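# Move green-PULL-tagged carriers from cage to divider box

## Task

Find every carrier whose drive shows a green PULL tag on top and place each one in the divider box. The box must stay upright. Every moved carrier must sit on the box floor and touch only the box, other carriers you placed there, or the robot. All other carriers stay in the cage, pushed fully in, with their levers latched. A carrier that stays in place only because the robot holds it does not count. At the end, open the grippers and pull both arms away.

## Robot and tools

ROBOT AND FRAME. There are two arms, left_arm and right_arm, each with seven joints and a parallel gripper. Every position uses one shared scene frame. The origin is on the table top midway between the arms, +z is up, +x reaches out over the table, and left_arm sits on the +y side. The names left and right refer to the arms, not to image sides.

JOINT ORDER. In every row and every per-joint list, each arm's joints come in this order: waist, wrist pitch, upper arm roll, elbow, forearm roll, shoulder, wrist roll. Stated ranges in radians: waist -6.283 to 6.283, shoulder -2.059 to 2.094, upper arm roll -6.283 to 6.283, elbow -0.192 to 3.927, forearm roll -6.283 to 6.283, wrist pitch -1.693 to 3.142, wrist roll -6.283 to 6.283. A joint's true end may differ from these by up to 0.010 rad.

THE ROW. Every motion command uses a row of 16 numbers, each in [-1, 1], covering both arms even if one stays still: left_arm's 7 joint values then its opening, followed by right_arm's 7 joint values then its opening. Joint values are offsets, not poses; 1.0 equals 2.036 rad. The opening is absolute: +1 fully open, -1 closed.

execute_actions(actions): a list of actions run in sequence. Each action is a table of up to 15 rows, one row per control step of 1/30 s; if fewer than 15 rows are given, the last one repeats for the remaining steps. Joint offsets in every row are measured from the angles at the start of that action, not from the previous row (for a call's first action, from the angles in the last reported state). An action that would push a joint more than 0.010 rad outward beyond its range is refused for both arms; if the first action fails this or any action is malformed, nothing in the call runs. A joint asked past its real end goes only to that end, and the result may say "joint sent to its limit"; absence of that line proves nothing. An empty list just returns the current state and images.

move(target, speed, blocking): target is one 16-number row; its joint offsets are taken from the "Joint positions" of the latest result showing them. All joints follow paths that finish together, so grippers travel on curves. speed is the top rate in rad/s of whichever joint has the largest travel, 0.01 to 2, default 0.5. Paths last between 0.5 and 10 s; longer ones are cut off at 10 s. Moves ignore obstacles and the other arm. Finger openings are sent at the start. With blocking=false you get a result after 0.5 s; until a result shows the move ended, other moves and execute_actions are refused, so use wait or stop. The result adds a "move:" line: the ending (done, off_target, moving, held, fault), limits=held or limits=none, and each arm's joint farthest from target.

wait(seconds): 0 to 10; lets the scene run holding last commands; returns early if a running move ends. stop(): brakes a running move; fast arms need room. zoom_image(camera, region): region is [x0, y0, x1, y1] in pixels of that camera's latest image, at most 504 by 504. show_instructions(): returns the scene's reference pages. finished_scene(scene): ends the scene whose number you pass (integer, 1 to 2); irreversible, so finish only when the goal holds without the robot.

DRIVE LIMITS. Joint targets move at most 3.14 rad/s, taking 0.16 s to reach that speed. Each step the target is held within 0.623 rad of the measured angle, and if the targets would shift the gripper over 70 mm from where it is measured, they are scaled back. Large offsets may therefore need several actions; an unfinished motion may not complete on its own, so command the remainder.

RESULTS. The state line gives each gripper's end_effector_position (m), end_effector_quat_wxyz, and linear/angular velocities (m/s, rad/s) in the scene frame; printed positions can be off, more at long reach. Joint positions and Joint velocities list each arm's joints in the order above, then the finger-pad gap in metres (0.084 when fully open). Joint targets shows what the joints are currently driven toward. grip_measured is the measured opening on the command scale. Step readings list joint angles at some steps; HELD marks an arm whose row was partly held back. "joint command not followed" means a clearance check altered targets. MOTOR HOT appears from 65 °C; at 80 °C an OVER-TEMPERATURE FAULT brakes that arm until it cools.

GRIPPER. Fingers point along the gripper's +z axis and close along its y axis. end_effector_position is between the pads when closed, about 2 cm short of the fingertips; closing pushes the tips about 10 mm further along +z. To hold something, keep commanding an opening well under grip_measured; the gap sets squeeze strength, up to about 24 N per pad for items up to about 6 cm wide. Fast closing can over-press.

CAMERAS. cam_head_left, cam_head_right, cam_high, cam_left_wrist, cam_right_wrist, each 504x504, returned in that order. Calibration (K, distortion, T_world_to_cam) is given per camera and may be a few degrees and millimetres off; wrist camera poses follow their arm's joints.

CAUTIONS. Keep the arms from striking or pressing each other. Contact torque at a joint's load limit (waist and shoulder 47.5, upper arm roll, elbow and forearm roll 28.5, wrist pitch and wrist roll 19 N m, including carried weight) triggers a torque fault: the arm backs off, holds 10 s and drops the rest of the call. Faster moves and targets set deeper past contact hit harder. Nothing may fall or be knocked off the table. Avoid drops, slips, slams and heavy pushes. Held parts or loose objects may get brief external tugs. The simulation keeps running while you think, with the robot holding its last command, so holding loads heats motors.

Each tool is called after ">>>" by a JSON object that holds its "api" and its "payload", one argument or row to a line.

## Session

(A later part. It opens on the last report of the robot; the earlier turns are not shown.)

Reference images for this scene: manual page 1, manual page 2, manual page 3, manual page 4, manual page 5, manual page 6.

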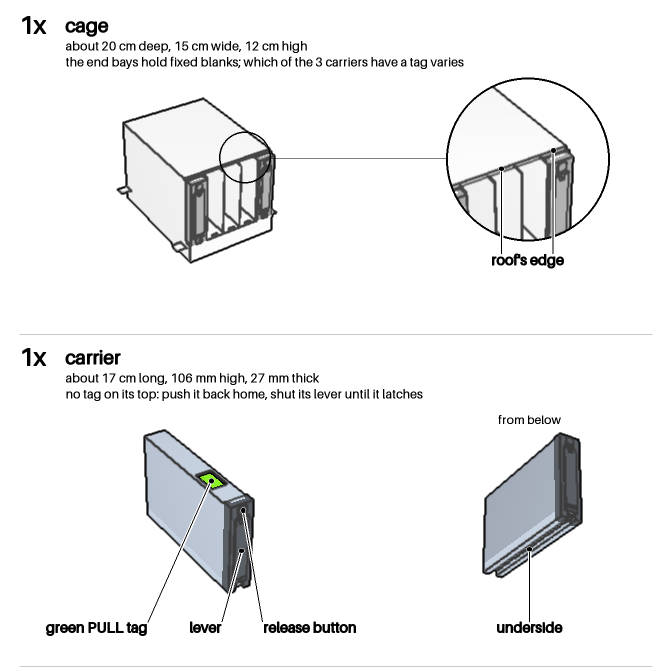

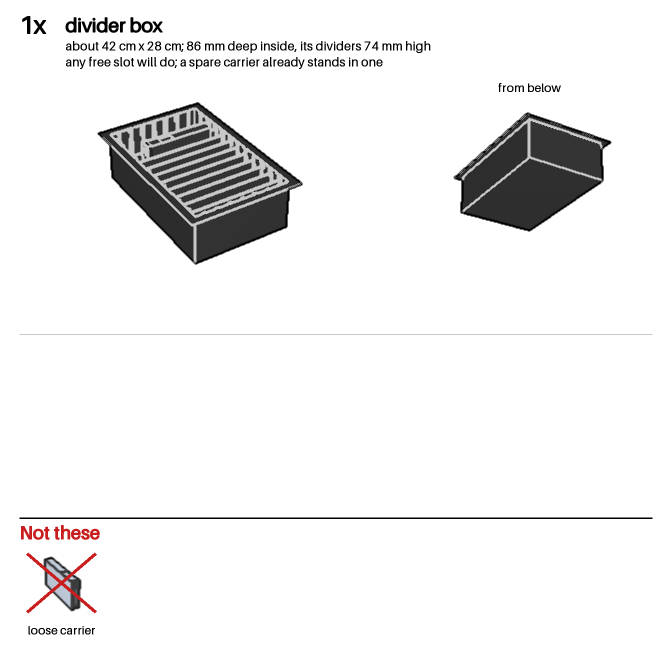

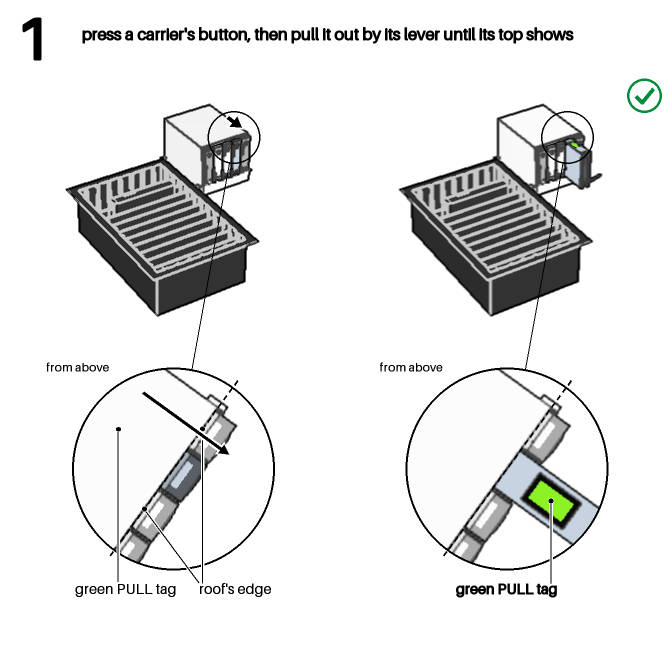

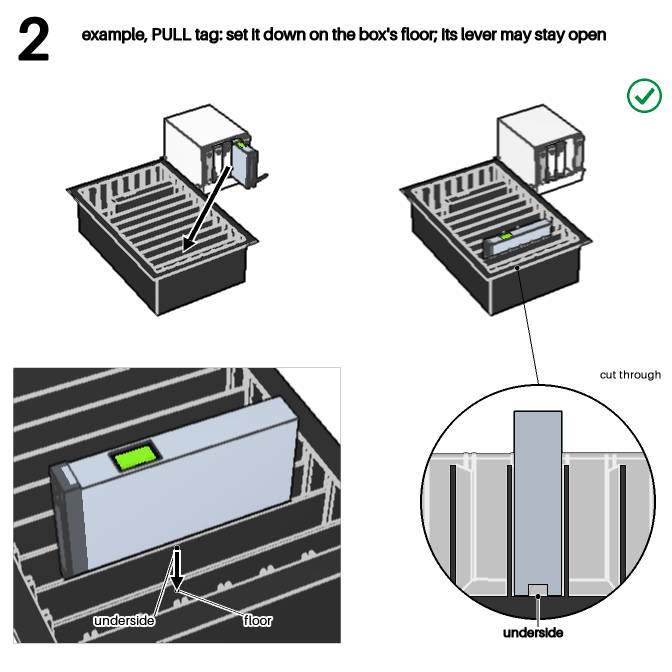

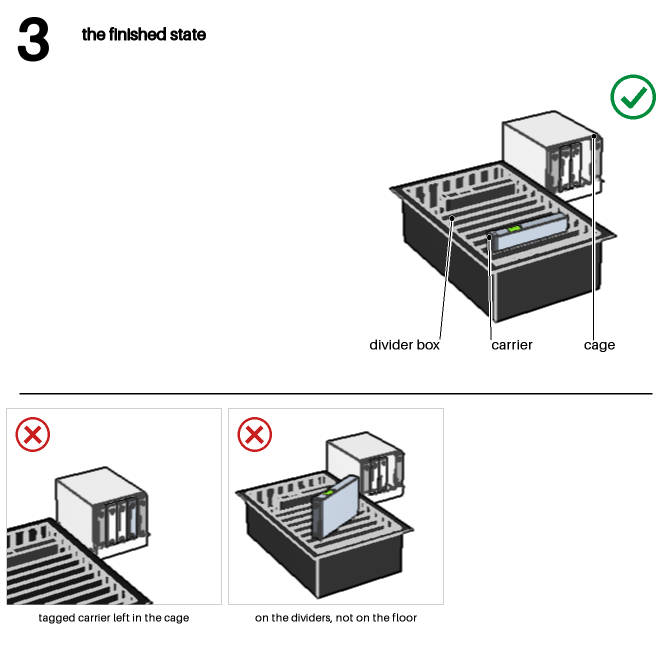

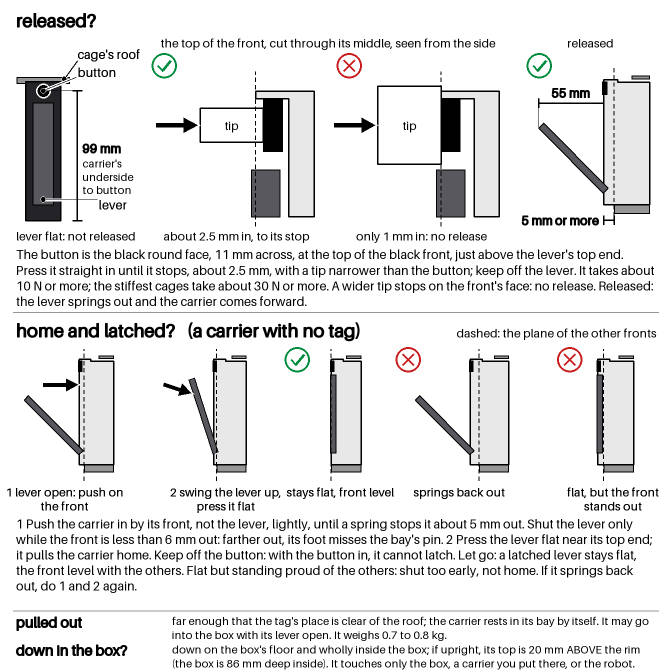

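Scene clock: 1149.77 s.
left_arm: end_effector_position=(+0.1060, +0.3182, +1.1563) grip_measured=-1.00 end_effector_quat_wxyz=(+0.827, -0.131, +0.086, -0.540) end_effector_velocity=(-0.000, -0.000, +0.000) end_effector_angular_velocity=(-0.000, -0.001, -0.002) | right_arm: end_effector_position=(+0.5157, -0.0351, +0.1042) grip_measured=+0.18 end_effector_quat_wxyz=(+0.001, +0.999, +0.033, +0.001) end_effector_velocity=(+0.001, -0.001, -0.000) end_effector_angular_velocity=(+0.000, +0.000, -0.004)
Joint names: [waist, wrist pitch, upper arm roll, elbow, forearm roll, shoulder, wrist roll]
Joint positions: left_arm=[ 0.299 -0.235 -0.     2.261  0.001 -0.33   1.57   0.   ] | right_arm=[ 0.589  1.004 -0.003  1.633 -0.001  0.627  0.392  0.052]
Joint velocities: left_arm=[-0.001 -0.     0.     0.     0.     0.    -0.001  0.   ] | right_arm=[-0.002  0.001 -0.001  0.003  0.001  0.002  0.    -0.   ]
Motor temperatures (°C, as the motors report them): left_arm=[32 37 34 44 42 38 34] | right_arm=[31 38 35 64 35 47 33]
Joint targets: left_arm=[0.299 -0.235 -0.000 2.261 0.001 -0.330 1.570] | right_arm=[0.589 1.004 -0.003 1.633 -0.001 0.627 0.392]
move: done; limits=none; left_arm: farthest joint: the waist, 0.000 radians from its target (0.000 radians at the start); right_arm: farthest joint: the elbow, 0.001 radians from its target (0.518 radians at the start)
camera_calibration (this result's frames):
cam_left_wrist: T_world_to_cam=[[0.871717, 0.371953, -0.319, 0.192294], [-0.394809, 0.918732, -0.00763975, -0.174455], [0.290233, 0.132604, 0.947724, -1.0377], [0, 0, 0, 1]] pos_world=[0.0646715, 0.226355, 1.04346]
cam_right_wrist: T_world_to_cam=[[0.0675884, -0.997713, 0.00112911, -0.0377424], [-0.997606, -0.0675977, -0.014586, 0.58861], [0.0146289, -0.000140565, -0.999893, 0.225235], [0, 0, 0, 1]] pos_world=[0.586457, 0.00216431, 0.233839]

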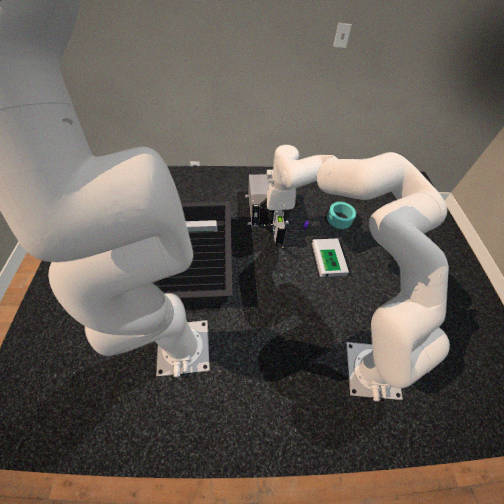

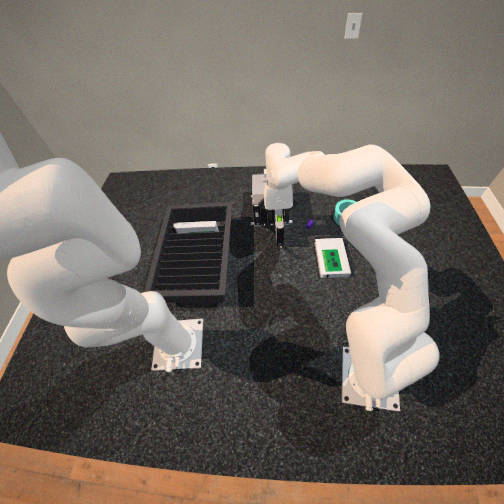

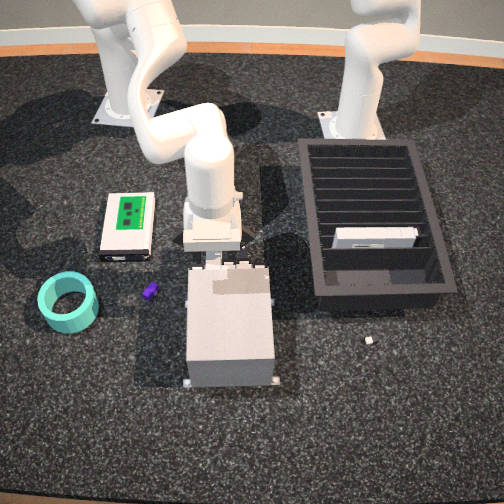

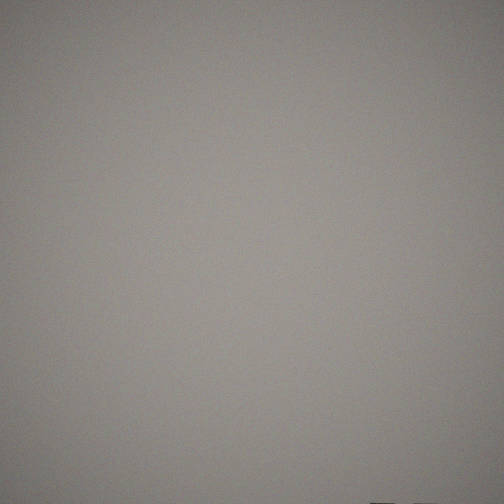

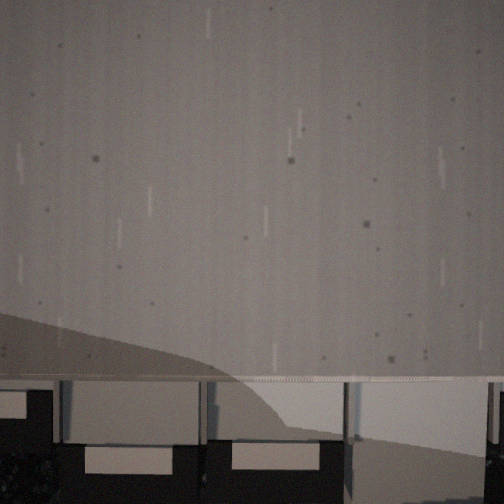

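>>> {"api": "execute_actions", "payload": {
  "actions": [
    [[0,0,0,0,0,0,0,-1,0,0,0,0,0,0,0,0.05],[0,0,0,0,0,0,0,-1,0,0,0,0,0,0,0,-0.05],[0,0,0,0,0,0,0,-1,0,0,0,0,0,0,0,-0.15],[0,0,0,0,0,0,0,-1,0,0,0,0,0,0,0,-0.22],[0,0,0,0,0,0,0,-1,0,0,0,0,0,0,0,-0.28],[0,0,0,0,0,0,0,-1,0,0,0,0,0,0,0,-0.33],[0,0,0,0,0,0,0,-1,0,0,0,0,0,0,0,-0.38],[0,0,0,0,0,0,0,-1,0,0,0,0,0,0,0,-0.45],[0,0,0,0,0,0,0,-1,0,0,0,0,0,0,0,-0.55],[0,0,0,0,0,0,0,-1,0,0,0,0,0,0,0,-0.65],[0,0,0,0,0,0,0,-1,0,0,0,0,0,0,0,-0.75],[0,0,0,0,0,0,0,-1,0,0,0,0,0,0,0,-0.85],[0,0,0,0,0,0,0,-1,0,0,0,0,0,0,0,-1]]
  ]
}}

>>> {"api": "move", "payload": {
  "target": [0,0,0,0,0,0,0,-1,0,0.0308,0,0.0255,0,0.0094,0,-1],
  "speed": 0.1
}}

Scene clock: 1180.67 s.
left_arm: end_effector_position=(+0.1060, +0.3182, +1.1563) grip_measured=-1.00 end_effector_quat_wxyz=(+0.827, -0.131, +0.086, -0.540) end_effector_velocity=(-0.001, -0.001, +0.000) end_effector_angular_velocity=(+0.001, -0.002, -0.001) | right_arm: end_effector_position=(+0.5160, -0.0363, +0.1043) grip_measured=-0.39 end_effector_quat_wxyz=(+0.001, +0.999, +0.032, +0.001) end_effector_velocity=(-0.000, +0.001, -0.000) end_effector_angular_velocity=(+0.000, -0.001, +0.002)
Joint names: [waist, wrist pitch, upper arm roll, elbow, forearm roll, shoulder, wrist roll]
Joint positions: left_arm=[ 0.299 -0.235 -0.     2.261  0.001 -0.33   1.57   0.   ] | right_arm=[ 0.588  1.004 -0.004  1.633 -0.001  0.627  0.392  0.027]
Joint velocities: left_arm=[-0.001 -0.002 -0.001  0.    -0.    -0.     0.001  0.   ] | right_arm=[ 0.    -0.001  0.001 -0.    -0.001  0.    -0.     0.   ]
Motor temperatures (°C, as the motors report them): left_arm=[32 37 34 44 42 38 34] | right_arm=[31 38 35 67 35 49 33]
Joint targets: left_arm=[0.299 -0.235 -0.000 2.261 0.001 -0.330 1.570] | right_arm=[0.589 1.004 -0.003 1.633 -0.001 0.627 0.392]
MOTOR HOT: a motor of the right arm reached 65 °C. Now the hottest motor of the right arm, the elbow, reports 67 °C. The temperature limit of the motors' drives, at which the controller stops that arm, is 80 °C. To cool a motor, set the load down, stop pushing, or move to a pose that needs little force.
Step readings (joint positions):
0: left_arm=[0.299 -0.235 -0.000 2.261 0.001 -0.330 1.570] | right_arm=[0.589 1.004 -0.003 1.633 -0.001 0.627 0.392]
1: left_arm=[0.299 -0.235 -0.000 2.261 0.001 -0.330 1.570] | right_arm=[0.589 1.004 -0.003 1.633 -0.001 0.627 0.392]
2: left_arm=[0.299 -0.235 -0.000 2.261 0.001 -0.330 1.570] | right_arm=[0.589 1.004 -0.003 1.633 -0.001 0.627 0.392]
4: left_arm=[0.299 -0.235 -0.000 2.261 0.001 -0.330 1.570] | right_arm=[0.589 1.004 -0.003 1.633 -0.001 0.627 0.392]
8: left_arm=[0.299 -0.235 -0.000 2.261 0.001 -0.330 1.570] | right_arm=[0.589 1.004 -0.004 1.633 -0.001 0.627 0.392]
15: Joint positions above
camera_calibration (this result's frames):
cam_left_wrist: T_world_to_cam=[[0.871717, 0.371953, -0.319, 0.192294], [-0.394809, 0.918731, -0.0076397, -0.174455], [0.290233, 0.132604, 0.947724, -1.0377], [0, 0, 0, 1]] pos_world=[0.0646715, 0.226355, 1.04346]
cam_right_wrist: T_world_to_cam=[[0.0658448, -0.997828, 0.00207846, -0.0381321], [-0.997726, -0.0658678, -0.0142645, 0.588947], [0.0143704, -0.00113449, -0.999896, 0.225362], [0, 0, 0, 1]] pos_world=[0.58688, 0.000999056, 0.233819]

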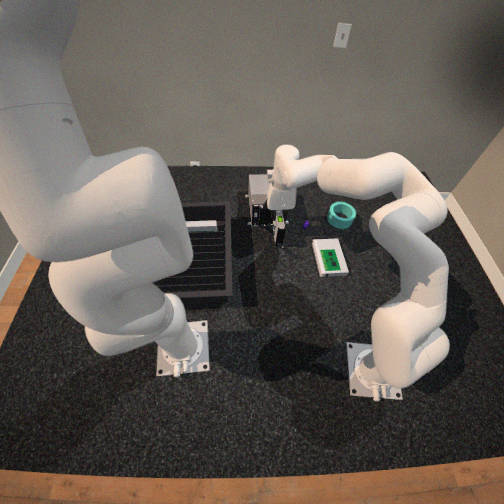

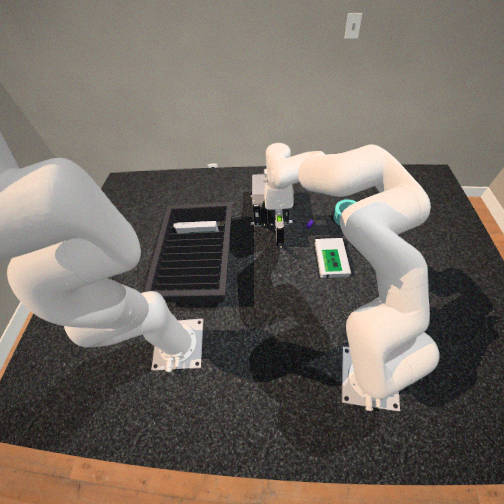

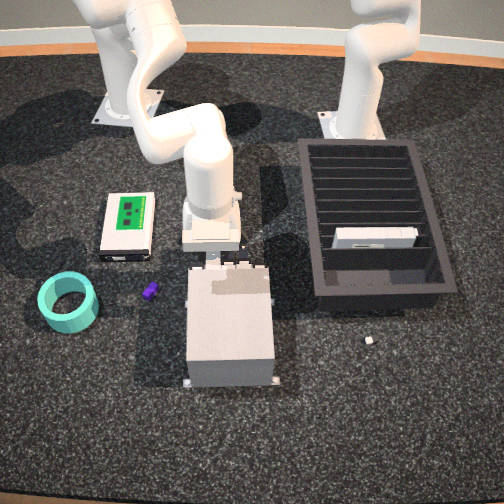

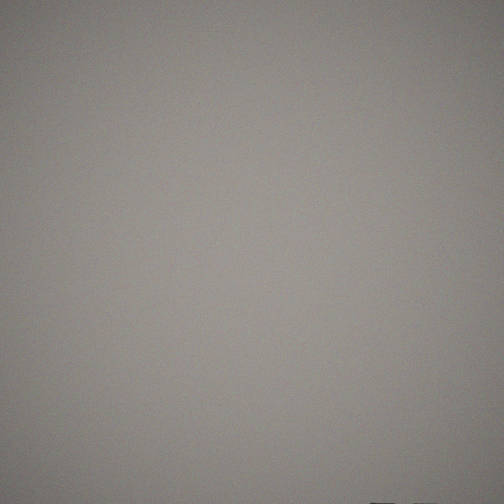

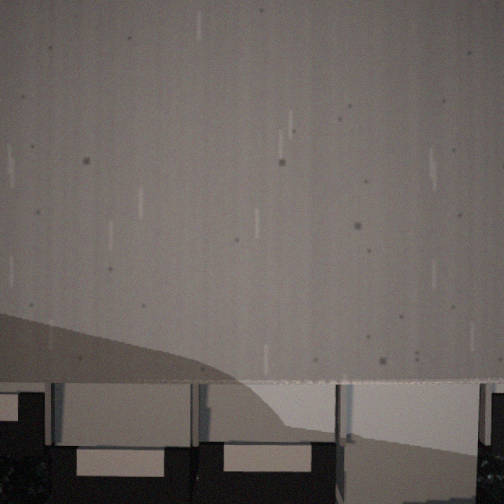

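Scene clock: 1181.77 s.
left_arm: end_effector_position=(+0.1060, +0.3182, +1.1563) grip_measured=-1.00 end_effector_quat_wxyz=(+0.827, -0.131, +0.086, -0.540) end_effector_velocity=(-0.000, +0.000, -0.000) end_effector_angular_velocity=(-0.000, +0.000, +0.002) | right_arm: end_effector_position=(+0.5150, -0.0365, +0.1074) grip_measured=-0.39 end_effector_quat_wxyz=(+0.008, +0.999, +0.032, -0.014) end_effector_velocity=(-0.000, +0.000, +0.002) end_effector_angular_velocity=(+0.002, +0.001, -0.002)
Joint names: [waist, wrist pitch, upper arm roll, elbow, forearm roll, shoulder, wrist roll]
Joint positions: left_arm=[ 0.299 -0.235 -0.     2.261  0.001 -0.33   1.57   0.   ] | right_arm=[ 0.588  1.068 -0.003  1.683 -0.001  0.647  0.392  0.027]
Joint velocities: left_arm=[ 0.001  0.     0.001 -0.     0.    -0.     0.001  0.   ] | right_arm=[-0.001  0.004  0.     0.002  0.002 -0.002  0.001  0.   ]
Motor temperatures (°C, as the motors report them): left_arm=[32 37 34 44 42 38 34] | right_arm=[31 38 35 67 35 49 33]
Joint targets: left_arm=[0.299 -0.235 -0.000 2.261 0.001 -0.330 1.570] | right_arm=[0.588 1.067 -0.004 1.685 -0.001 0.646 0.392]
MOTOR HOT: still on. Now the hottest motor of the right arm, the elbow, reports 67 °C; a drive's own limit is 80 °C.
move: done; limits=none; left_arm: farthest joint: the waist, 0.000 radians from its target (0.000 radians at the start); right_arm: farthest joint: the elbow, 0.002 radians from its target (0.052 radians at the start)
camera_calibration (this result's frames):
cam_left_wrist: T_world_to_cam=[[0.871717, 0.371952, -0.319, 0.192294], [-0.394809, 0.918732, -0.00763968, -0.174455], [0.290233, 0.132603, 0.947724, -1.0377], [0, 0, 0, 1]] pos_world=[0.0646714, 0.226355, 1.04346]
cam_right_wrist: T_world_to_cam=[[0.066543, -0.997674, 0.0147859, -0.0399485], [-0.997655, -0.066289, 0.0170538, 0.584491], [-0.0160339, -0.015886, -0.999745, 0.243619], [0, 0, 0, 1]] pos_world=[0.589684, 0.00275983, 0.23418]

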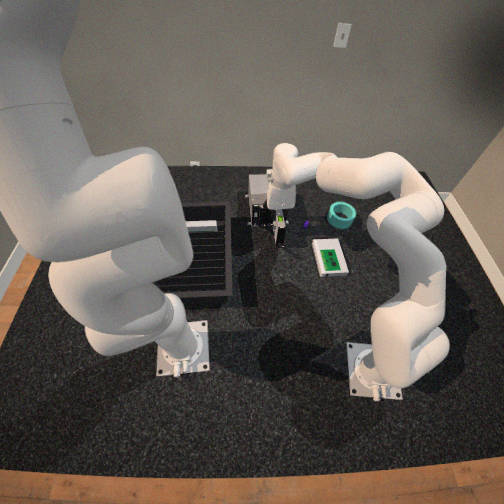

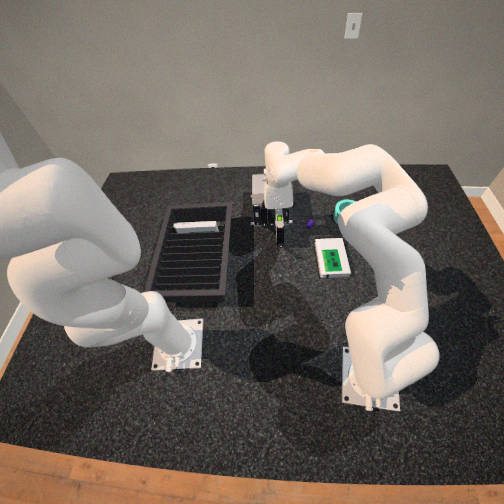

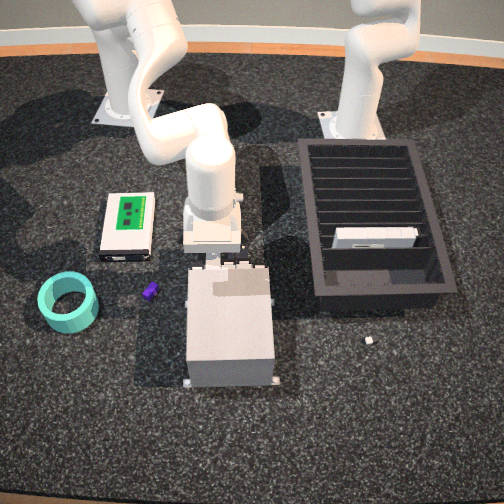

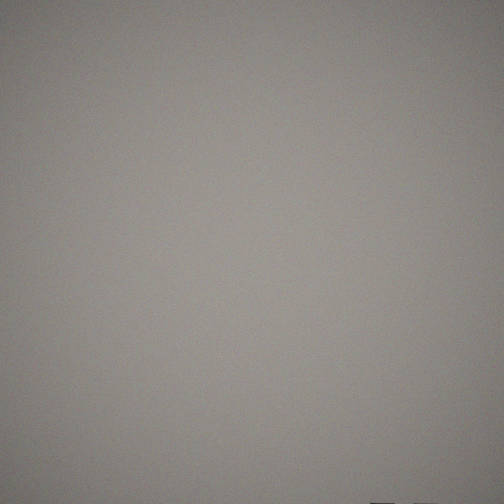

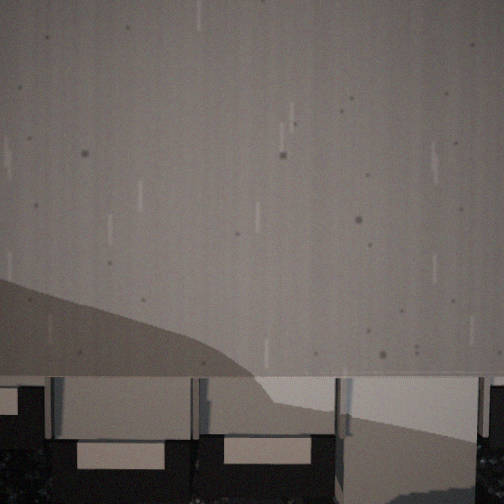

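>>> {"api": "move", "payload": {
  "target": [0,0,0,0,0,0,0,-1,0.0121,-0.0378,0,-0.0953,0,-0.0599,0.0121,-1],
  "speed": 0.2
}}

>>> {"api": "move", "payload": {
  "target": [0,0,0,0,0,0,0,-1,0.0135,-0.0301,0,-0.084,0,-0.0538,0.0135,-1],
  "speed": 0.2
}}

Scene clock: 1188.20 s.
left_arm: end_effector_position=(+0.1060, +0.3182, +1.1563) grip_measured=-1.00 end_effector_quat_wxyz=(+0.827, -0.131, +0.086, -0.540) end_effector_velocity=(-0.000, -0.000, +0.000) end_effector_angular_velocity=(+0.000, -0.001, -0.001) | right_arm: end_effector_position=(+0.4786, -0.0385, +0.1092) grip_measured=-0.39 end_effector_quat_wxyz=(+0.007, +0.999, +0.032, -0.012) end_effector_velocity=(+0.000, -0.001, +0.000) end_effector_angular_velocity=(-0.001, -0.001, -0.001)
Joint names: [waist, wrist pitch, upper arm roll, elbow, forearm roll, shoulder, wrist roll]
Joint positions: left_arm=[ 0.299 -0.235 -0.     2.261  0.001 -0.33   1.57   0.   ] | right_arm=[ 0.613  0.991 -0.004  1.489 -0.001  0.525  0.416  0.027]
Joint velocities: left_arm=[-0.    -0.001 -0.     0.     0.     0.    -0.     0.   ] | right_arm=[-0.001 -0.001 -0.    -0.002 -0.001 -0.002  0.     0.   ]
Motor temperatures (°C, as the motors report them): left_arm=[32 37 34 44 42 38 34] | right_arm=[31 39 35 72 35 51 33]
Joint targets: left_arm=[0.299 -0.235 -0.000 2.261 0.001 -0.330 1.570] | right_arm=[0.613 0.991 -0.003 1.489 -0.001 0.525 0.416]
MOTOR HOT: still on. Now the hottest motor of the right arm, the elbow, reports 72 °C; a drive's own limit is 80 °C.
move: done; limits=none; left_arm: farthest joint: the waist, 0.000 radians from its target (0.000 radians at the start); right_arm: farthest joint: the upper arm roll, 0.001 radians from its target (0.001 radians at the start)
camera_calibration (this result's frames):
cam_left_wrist: T_world_to_cam=[[0.871717, 0.371952, -0.319, 0.192294], [-0.394809, 0.918732, -0.00763968, -0.174455], [0.290234, 0.132604, 0.947724, -1.0377], [0, 0, 0, 1]] pos_world=[0.0646715, 0.226355, 1.04346]
cam_right_wrist: T_world_to_cam=[[0.0660236, -0.997732, 0.0131285, -0.03919], [-0.997757, -0.0658684, 0.0119285, 0.548643], [-0.0110367, -0.0138866, -0.999843, 0.242446], [0, 0, 0, 1]] pos_world=[0.552676, 0.000403926, 0.236377]

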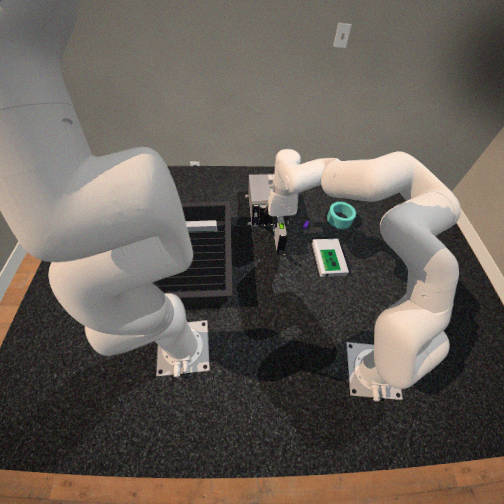

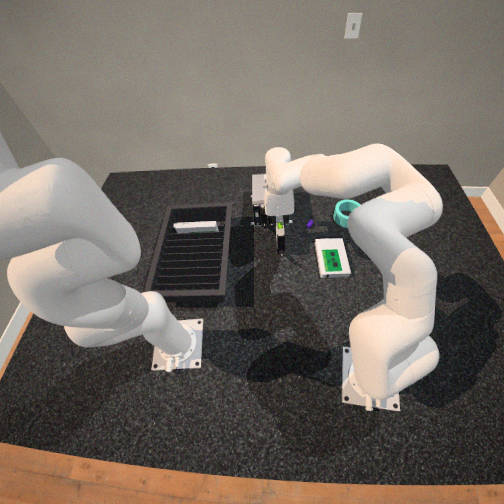

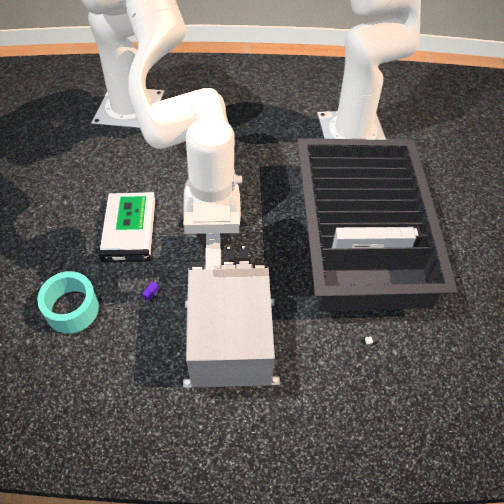

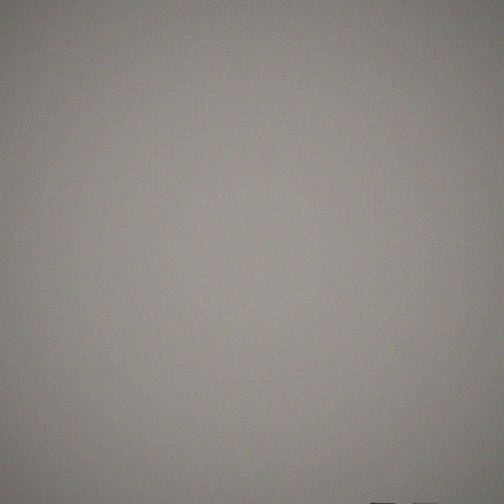

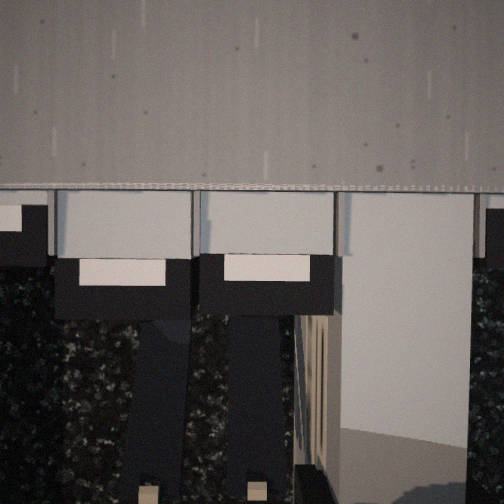

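Scene clock: 1189.53 s.
left_arm: end_effector_position=(+0.1060, +0.3182, +1.1563) grip_measured=-1.00 end_effector_quat_wxyz=(+0.827, -0.131, +0.086, -0.540) end_effector_velocity=(-0.000, +0.000, -0.000) end_effector_angular_velocity=(-0.000, +0.000, +0.002) | right_arm: end_effector_position=(+0.4406, -0.0411, +0.1091) grip_measured=-0.40 end_effector_quat_wxyz=(+0.007, +0.999, +0.032, -0.012) end_effector_velocity=(-0.001, +0.000, +0.000) end_effector_angular_velocity=(+0.002, +0.001, -0.001)
Joint names: [waist, wrist pitch, upper arm roll, elbow, forearm roll, shoulder, wrist roll]
Joint positions: left_arm=[ 0.299 -0.235 -0.     2.261  0.001 -0.33   1.57   0.   ] | right_arm=[ 0.64   0.93  -0.003  1.319 -0.001  0.416  0.444  0.027]
Joint velocities: left_arm=[-0.001  0.     0.001 -0.     0.    -0.     0.001  0.   ] | right_arm=[-0.    -0.001  0.001 -0.002  0.002 -0.002  0.    -0.   ]
Motor temperatures (°C, as the motors report them): left_arm=[32 37 34 44 42 38 34] | right_arm=[31 39 35 72 35 51 33]
Joint targets: left_arm=[0.299 -0.235 -0.000 2.261 0.001 -0.330 1.570] | right_arm=[0.640 0.930 -0.004 1.318 -0.001 0.416 0.444]
MOTOR HOT: still on. Now the hottest motor of the right arm, the elbow, reports 72 °C; a drive's own limit is 80 °C.
move: done; limits=none; left_arm: farthest joint: the waist, 0.000 radians from its target (0.000 radians at the start); right_arm: farthest joint: the shoulder, 0.001 radians from its target (0.110 radians at the start)
camera_calibration (this result's frames):
cam_left_wrist: T_world_to_cam=[[0.871717, 0.371952, -0.319, 0.192294], [-0.394809, 0.918732, -0.00763975, -0.174455], [0.290233, 0.132604, 0.947724, -1.0377], [0, 0, 0, 1]] pos_world=[0.0646714, 0.226355, 1.04346]
cam_right_wrist: T_world_to_cam=[[0.0661039, -0.997722, 0.0134263, -0.0393177], [-0.997752, -0.065946, 0.011882, 0.510622], [-0.0109695, -0.0141816, -0.999839, 0.241835], [0, 0, 0, 1]] pos_world=[0.514726, -0.00212503, 0.236256]

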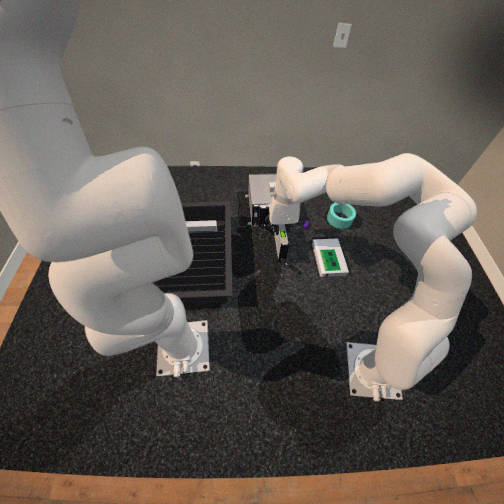

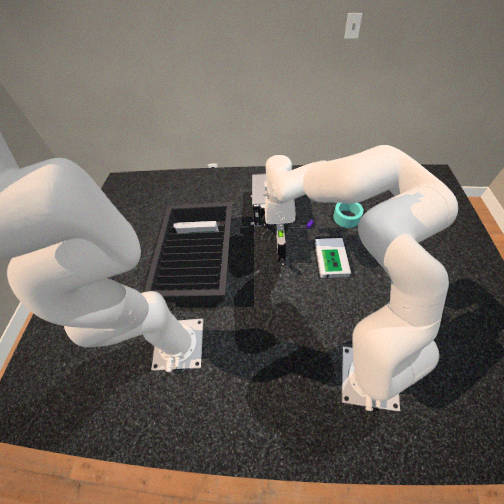

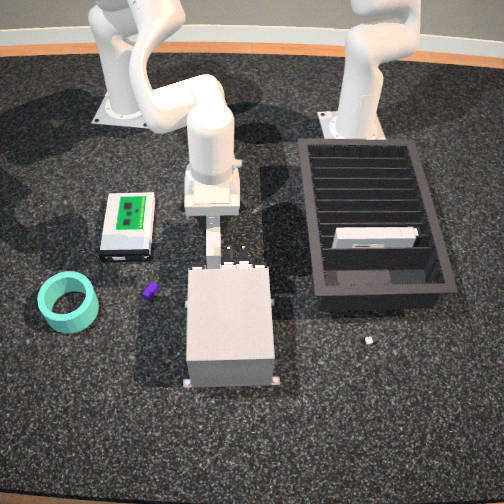

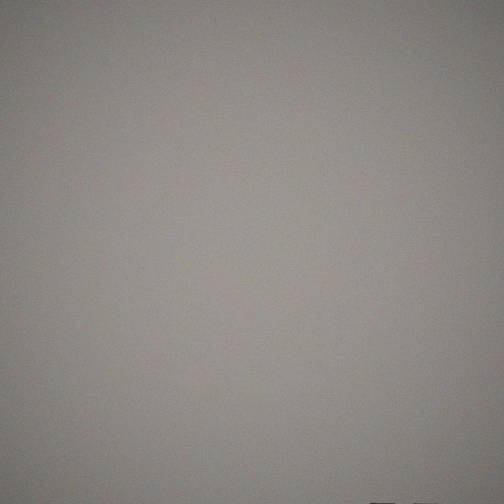

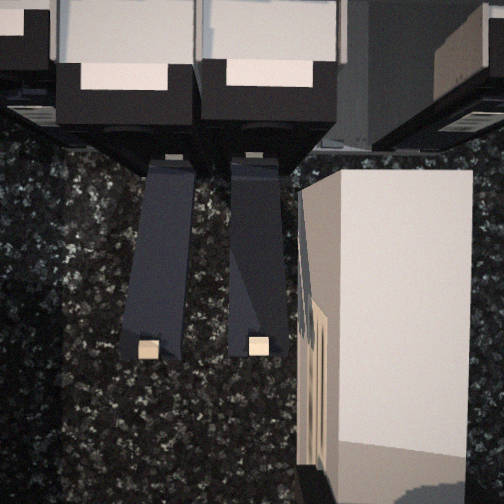

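>>> {"api": "move", "payload": {
  "target": [0,0,0,0,0,0,0,-1,0,0.1503,0,0.0796,0,-0.0855,0,-1],
  "speed": 0.35
}}

>>> {"api": "move", "payload": {
  "target": [0,0,0,0,0,0,0,-1,0,0.596,0,0.476,0,-0.119,0.555,-1],
  "speed": 0.6
}}

Scene clock: 1210.17 s.
left_arm: end_effector_position=(+0.1060, +0.3182, +1.1563) grip_measured=-1.00 end_effector_quat_wxyz=(+0.827, -0.131, +0.086, -0.540) end_effector_velocity=(+0.000, -0.000, -0.000) end_effector_angular_velocity=(+0.000, -0.000, -0.001) | right_arm: end_effector_position=(+0.4358, -0.0437, +0.2491) grip_measured=-0.40 end_effector_quat_wxyz=(+0.000, +0.999, +0.032, +0.002) end_effector_velocity=(+0.001, -0.001, +0.001) end_effector_angular_velocity=(-0.001, -0.002, -0.000)
Joint names: [waist, wrist pitch, upper arm roll, elbow, forearm roll, shoulder, wrist roll]
Joint positions: left_arm=[ 0.299 -0.235 -0.     2.261  0.001 -0.33   1.57   0.   ] | right_arm=[ 0.64   1.236 -0.003  1.481 -0.001  0.242  0.444  0.027]
Joint velocities: left_arm=[ 0.    -0.001 -0.001 -0.    -0.    -0.    -0.     0.   ] | right_arm=[-0.001  0.001 -0.001  0.001 -0.001 -0.001 -0.001 -0.   ]
Motor temperatures (°C, as the motors report them): left_arm=[32 37 34 44 42 38 34] | right_arm=[31 39 35 71 35 51 33]
Joint targets: left_arm=[0.299 -0.235 -0.000 2.261 0.001 -0.330 1.570] | right_arm=[0.640 1.236 -0.003 1.481 -0.001 0.242 0.444]
MOTOR HOT: still on. Now the hottest motor of the right arm, the elbow, reports 71 °C; a drive's own limit is 80 °C.
move: done; limits=none; left_arm: farthest joint: the waist, 0.000 radians from its target (0.000 radians at the start); right_arm: farthest joint: the waist, 0.000 radians from its target (0.000 radians at the start)
camera_calibration (this result's frames):
cam_left_wrist: T_world_to_cam=[[0.871717, 0.371952, -0.319, 0.192294], [-0.394809, 0.918732, -0.0076398, -0.174455], [0.290234, 0.132604, 0.947724, -1.0377], [0, 0, 0, 1]] pos_world=[0.0646715, 0.226355, 1.04346]
cam_right_wrist: T_world_to_cam=[[0.065499, -0.997853, 0.00026168, -0.0399716], [-0.997741, -0.0654956, -0.014966, 0.51068], [0.014951, 0.000719171, -0.999888, 0.371183], [0, 0, 0, 1]] pos_world=[0.506595, -0.0067054, 0.378795]

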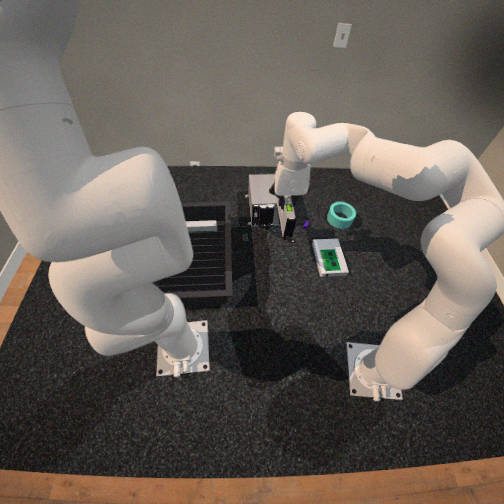

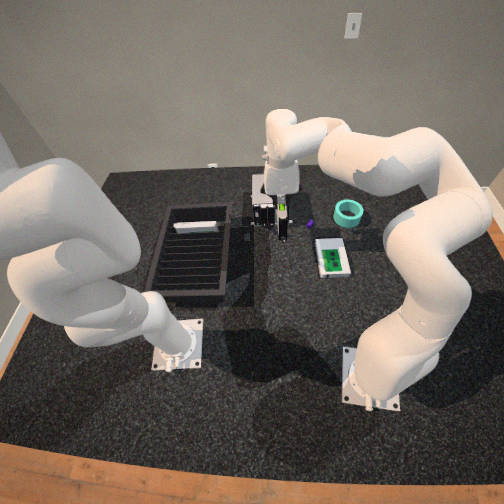

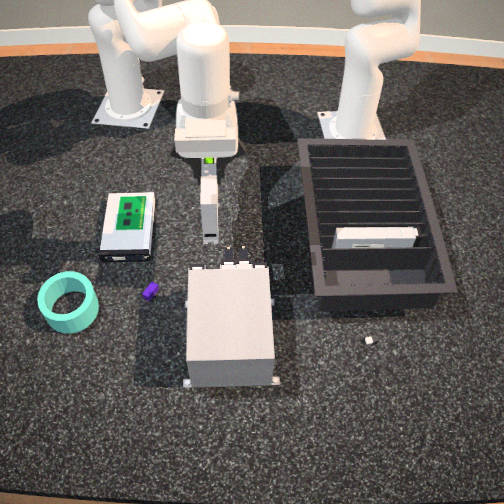

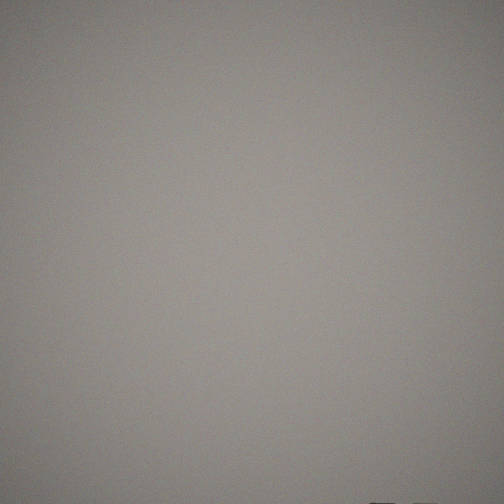

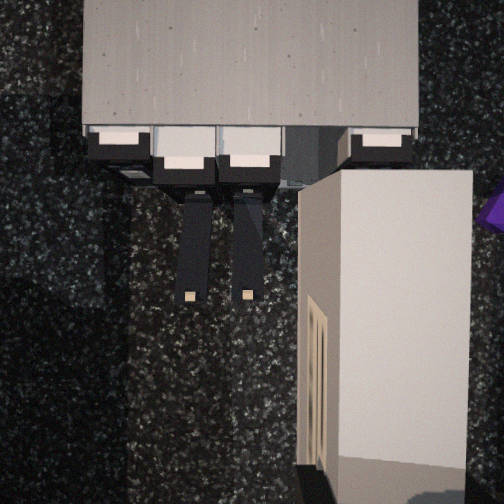

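Scene clock: 1212.90 s.
left_arm: end_effector_position=(+0.1060, +0.3182, +1.1563) grip_measured=-1.00 end_effector_quat_wxyz=(+0.827, -0.131, +0.086, -0.540) end_effector_velocity=(+0.000, +0.000, +0.000) end_effector_angular_velocity=(-0.001, +0.002, +0.001) | right_arm: end_effector_position=(+0.2092, -0.1698, +0.6216) grip_measured=-0.40 end_effector_quat_wxyz=(-0.000, +0.861, -0.508, +0.000) end_effector_velocity=(-0.001, +0.000, +0.001) end_effector_angular_velocity=(+0.002, -0.001, -0.000)
Joint names: [waist, wrist pitch, upper arm roll, elbow, forearm roll, shoulder, wrist roll]
Joint positions: left_arm=[ 0.299 -0.235 -0.     2.261  0.001 -0.33   1.57   0.   ] | right_arm=[ 0.64   2.449 -0.003  2.449 -0.001  0.     1.573  0.026]
Joint velocities: left_arm=[ 0.     0.002  0.     0.     0.    -0.     0.     0.   ] | right_arm=[ 0.001  0.001 -0.001  0.002  0.003 -0.001  0.002 -0.   ]
Motor temperatures (°C, as the motors report them): left_arm=[32 37 34 44 42 38 34] | right_arm=[31 39 35 71 35 50 33]
Joint targets: left_arm=[0.299 -0.235 -0.000 2.261 0.001 -0.330 1.570] | right_arm=[0.640 2.449 -0.003 2.450 -0.001 -0.000 1.574]
MOTOR HOT: still on. Now the hottest motor of the right arm, the elbow, reports 71 °C; a drive's own limit is 80 °C.
move: done; limits=none; left_arm: farthest joint: the waist, 0.000 radians from its target (0.000 radians at the start); right_arm: farthest joint: the elbow, 0.001 radians from its target (0.969 radians at the start)
camera_calibration (this result's frames):
cam_left_wrist: T_world_to_cam=[[0.871717, 0.371952, -0.319, 0.192294], [-0.394809, 0.918732, -0.00763984, -0.174455], [0.290233, 0.132604, 0.947724, -1.0377], [0, 0, 0, 1]] pos_world=[0.0646714, 0.226355, 1.04346]
cam_right_wrist: T_world_to_cam=[[-0.874923, -0.484262, -0.000577232, 0.133435], [-0.484219, 0.87486, -0.0123164, 0.332488], [0.00646934, -0.0104964, -0.999924, 0.747013], [0, 0, 0, 1]] pos_world=[0.27291, -0.218422, 0.751129]

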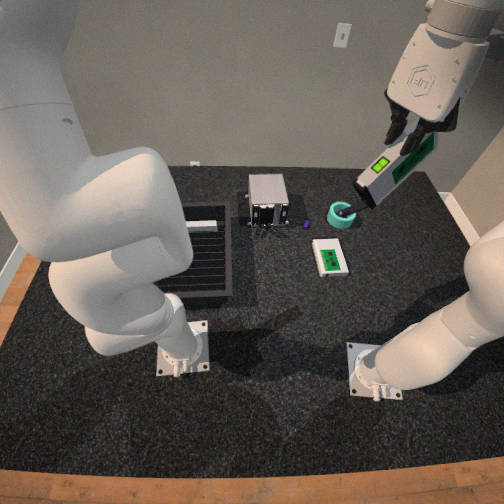

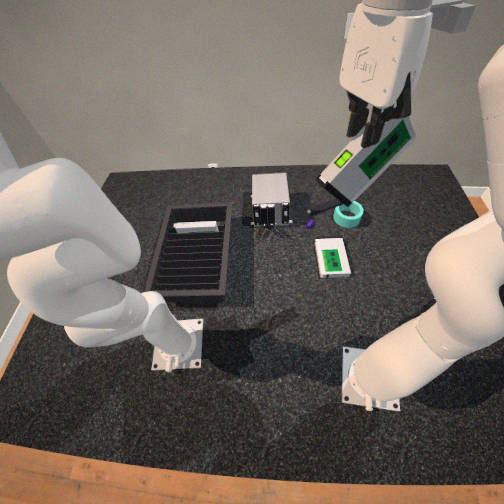

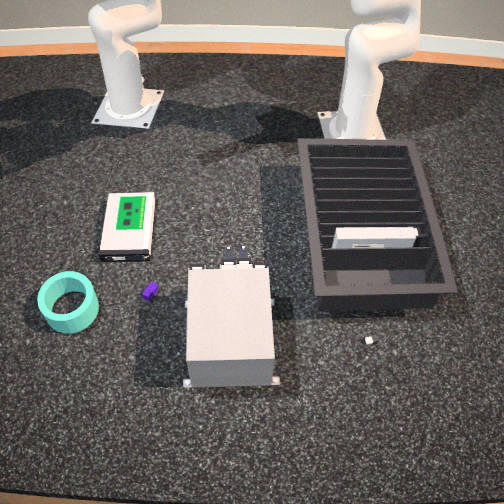

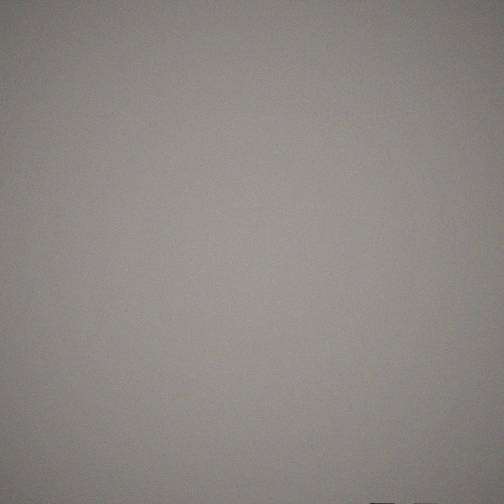

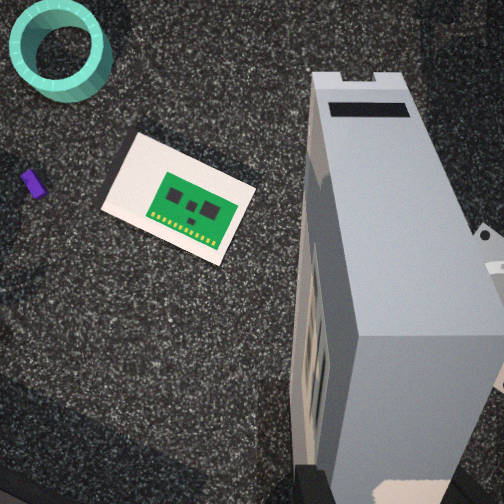

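>>> {"api": "zoom_image", "payload": {
  "camera": "cam_head_right",
  "region": [290,0,490,230]
}}

Region (290, 0, 490, 230) of cam_head_right's 504x504 image, scaled by 2.191, with more detail than that image has; it fills the left 438 columns of this view, and the rest is white.

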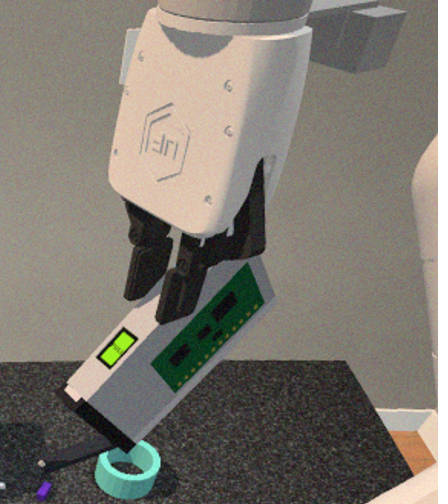

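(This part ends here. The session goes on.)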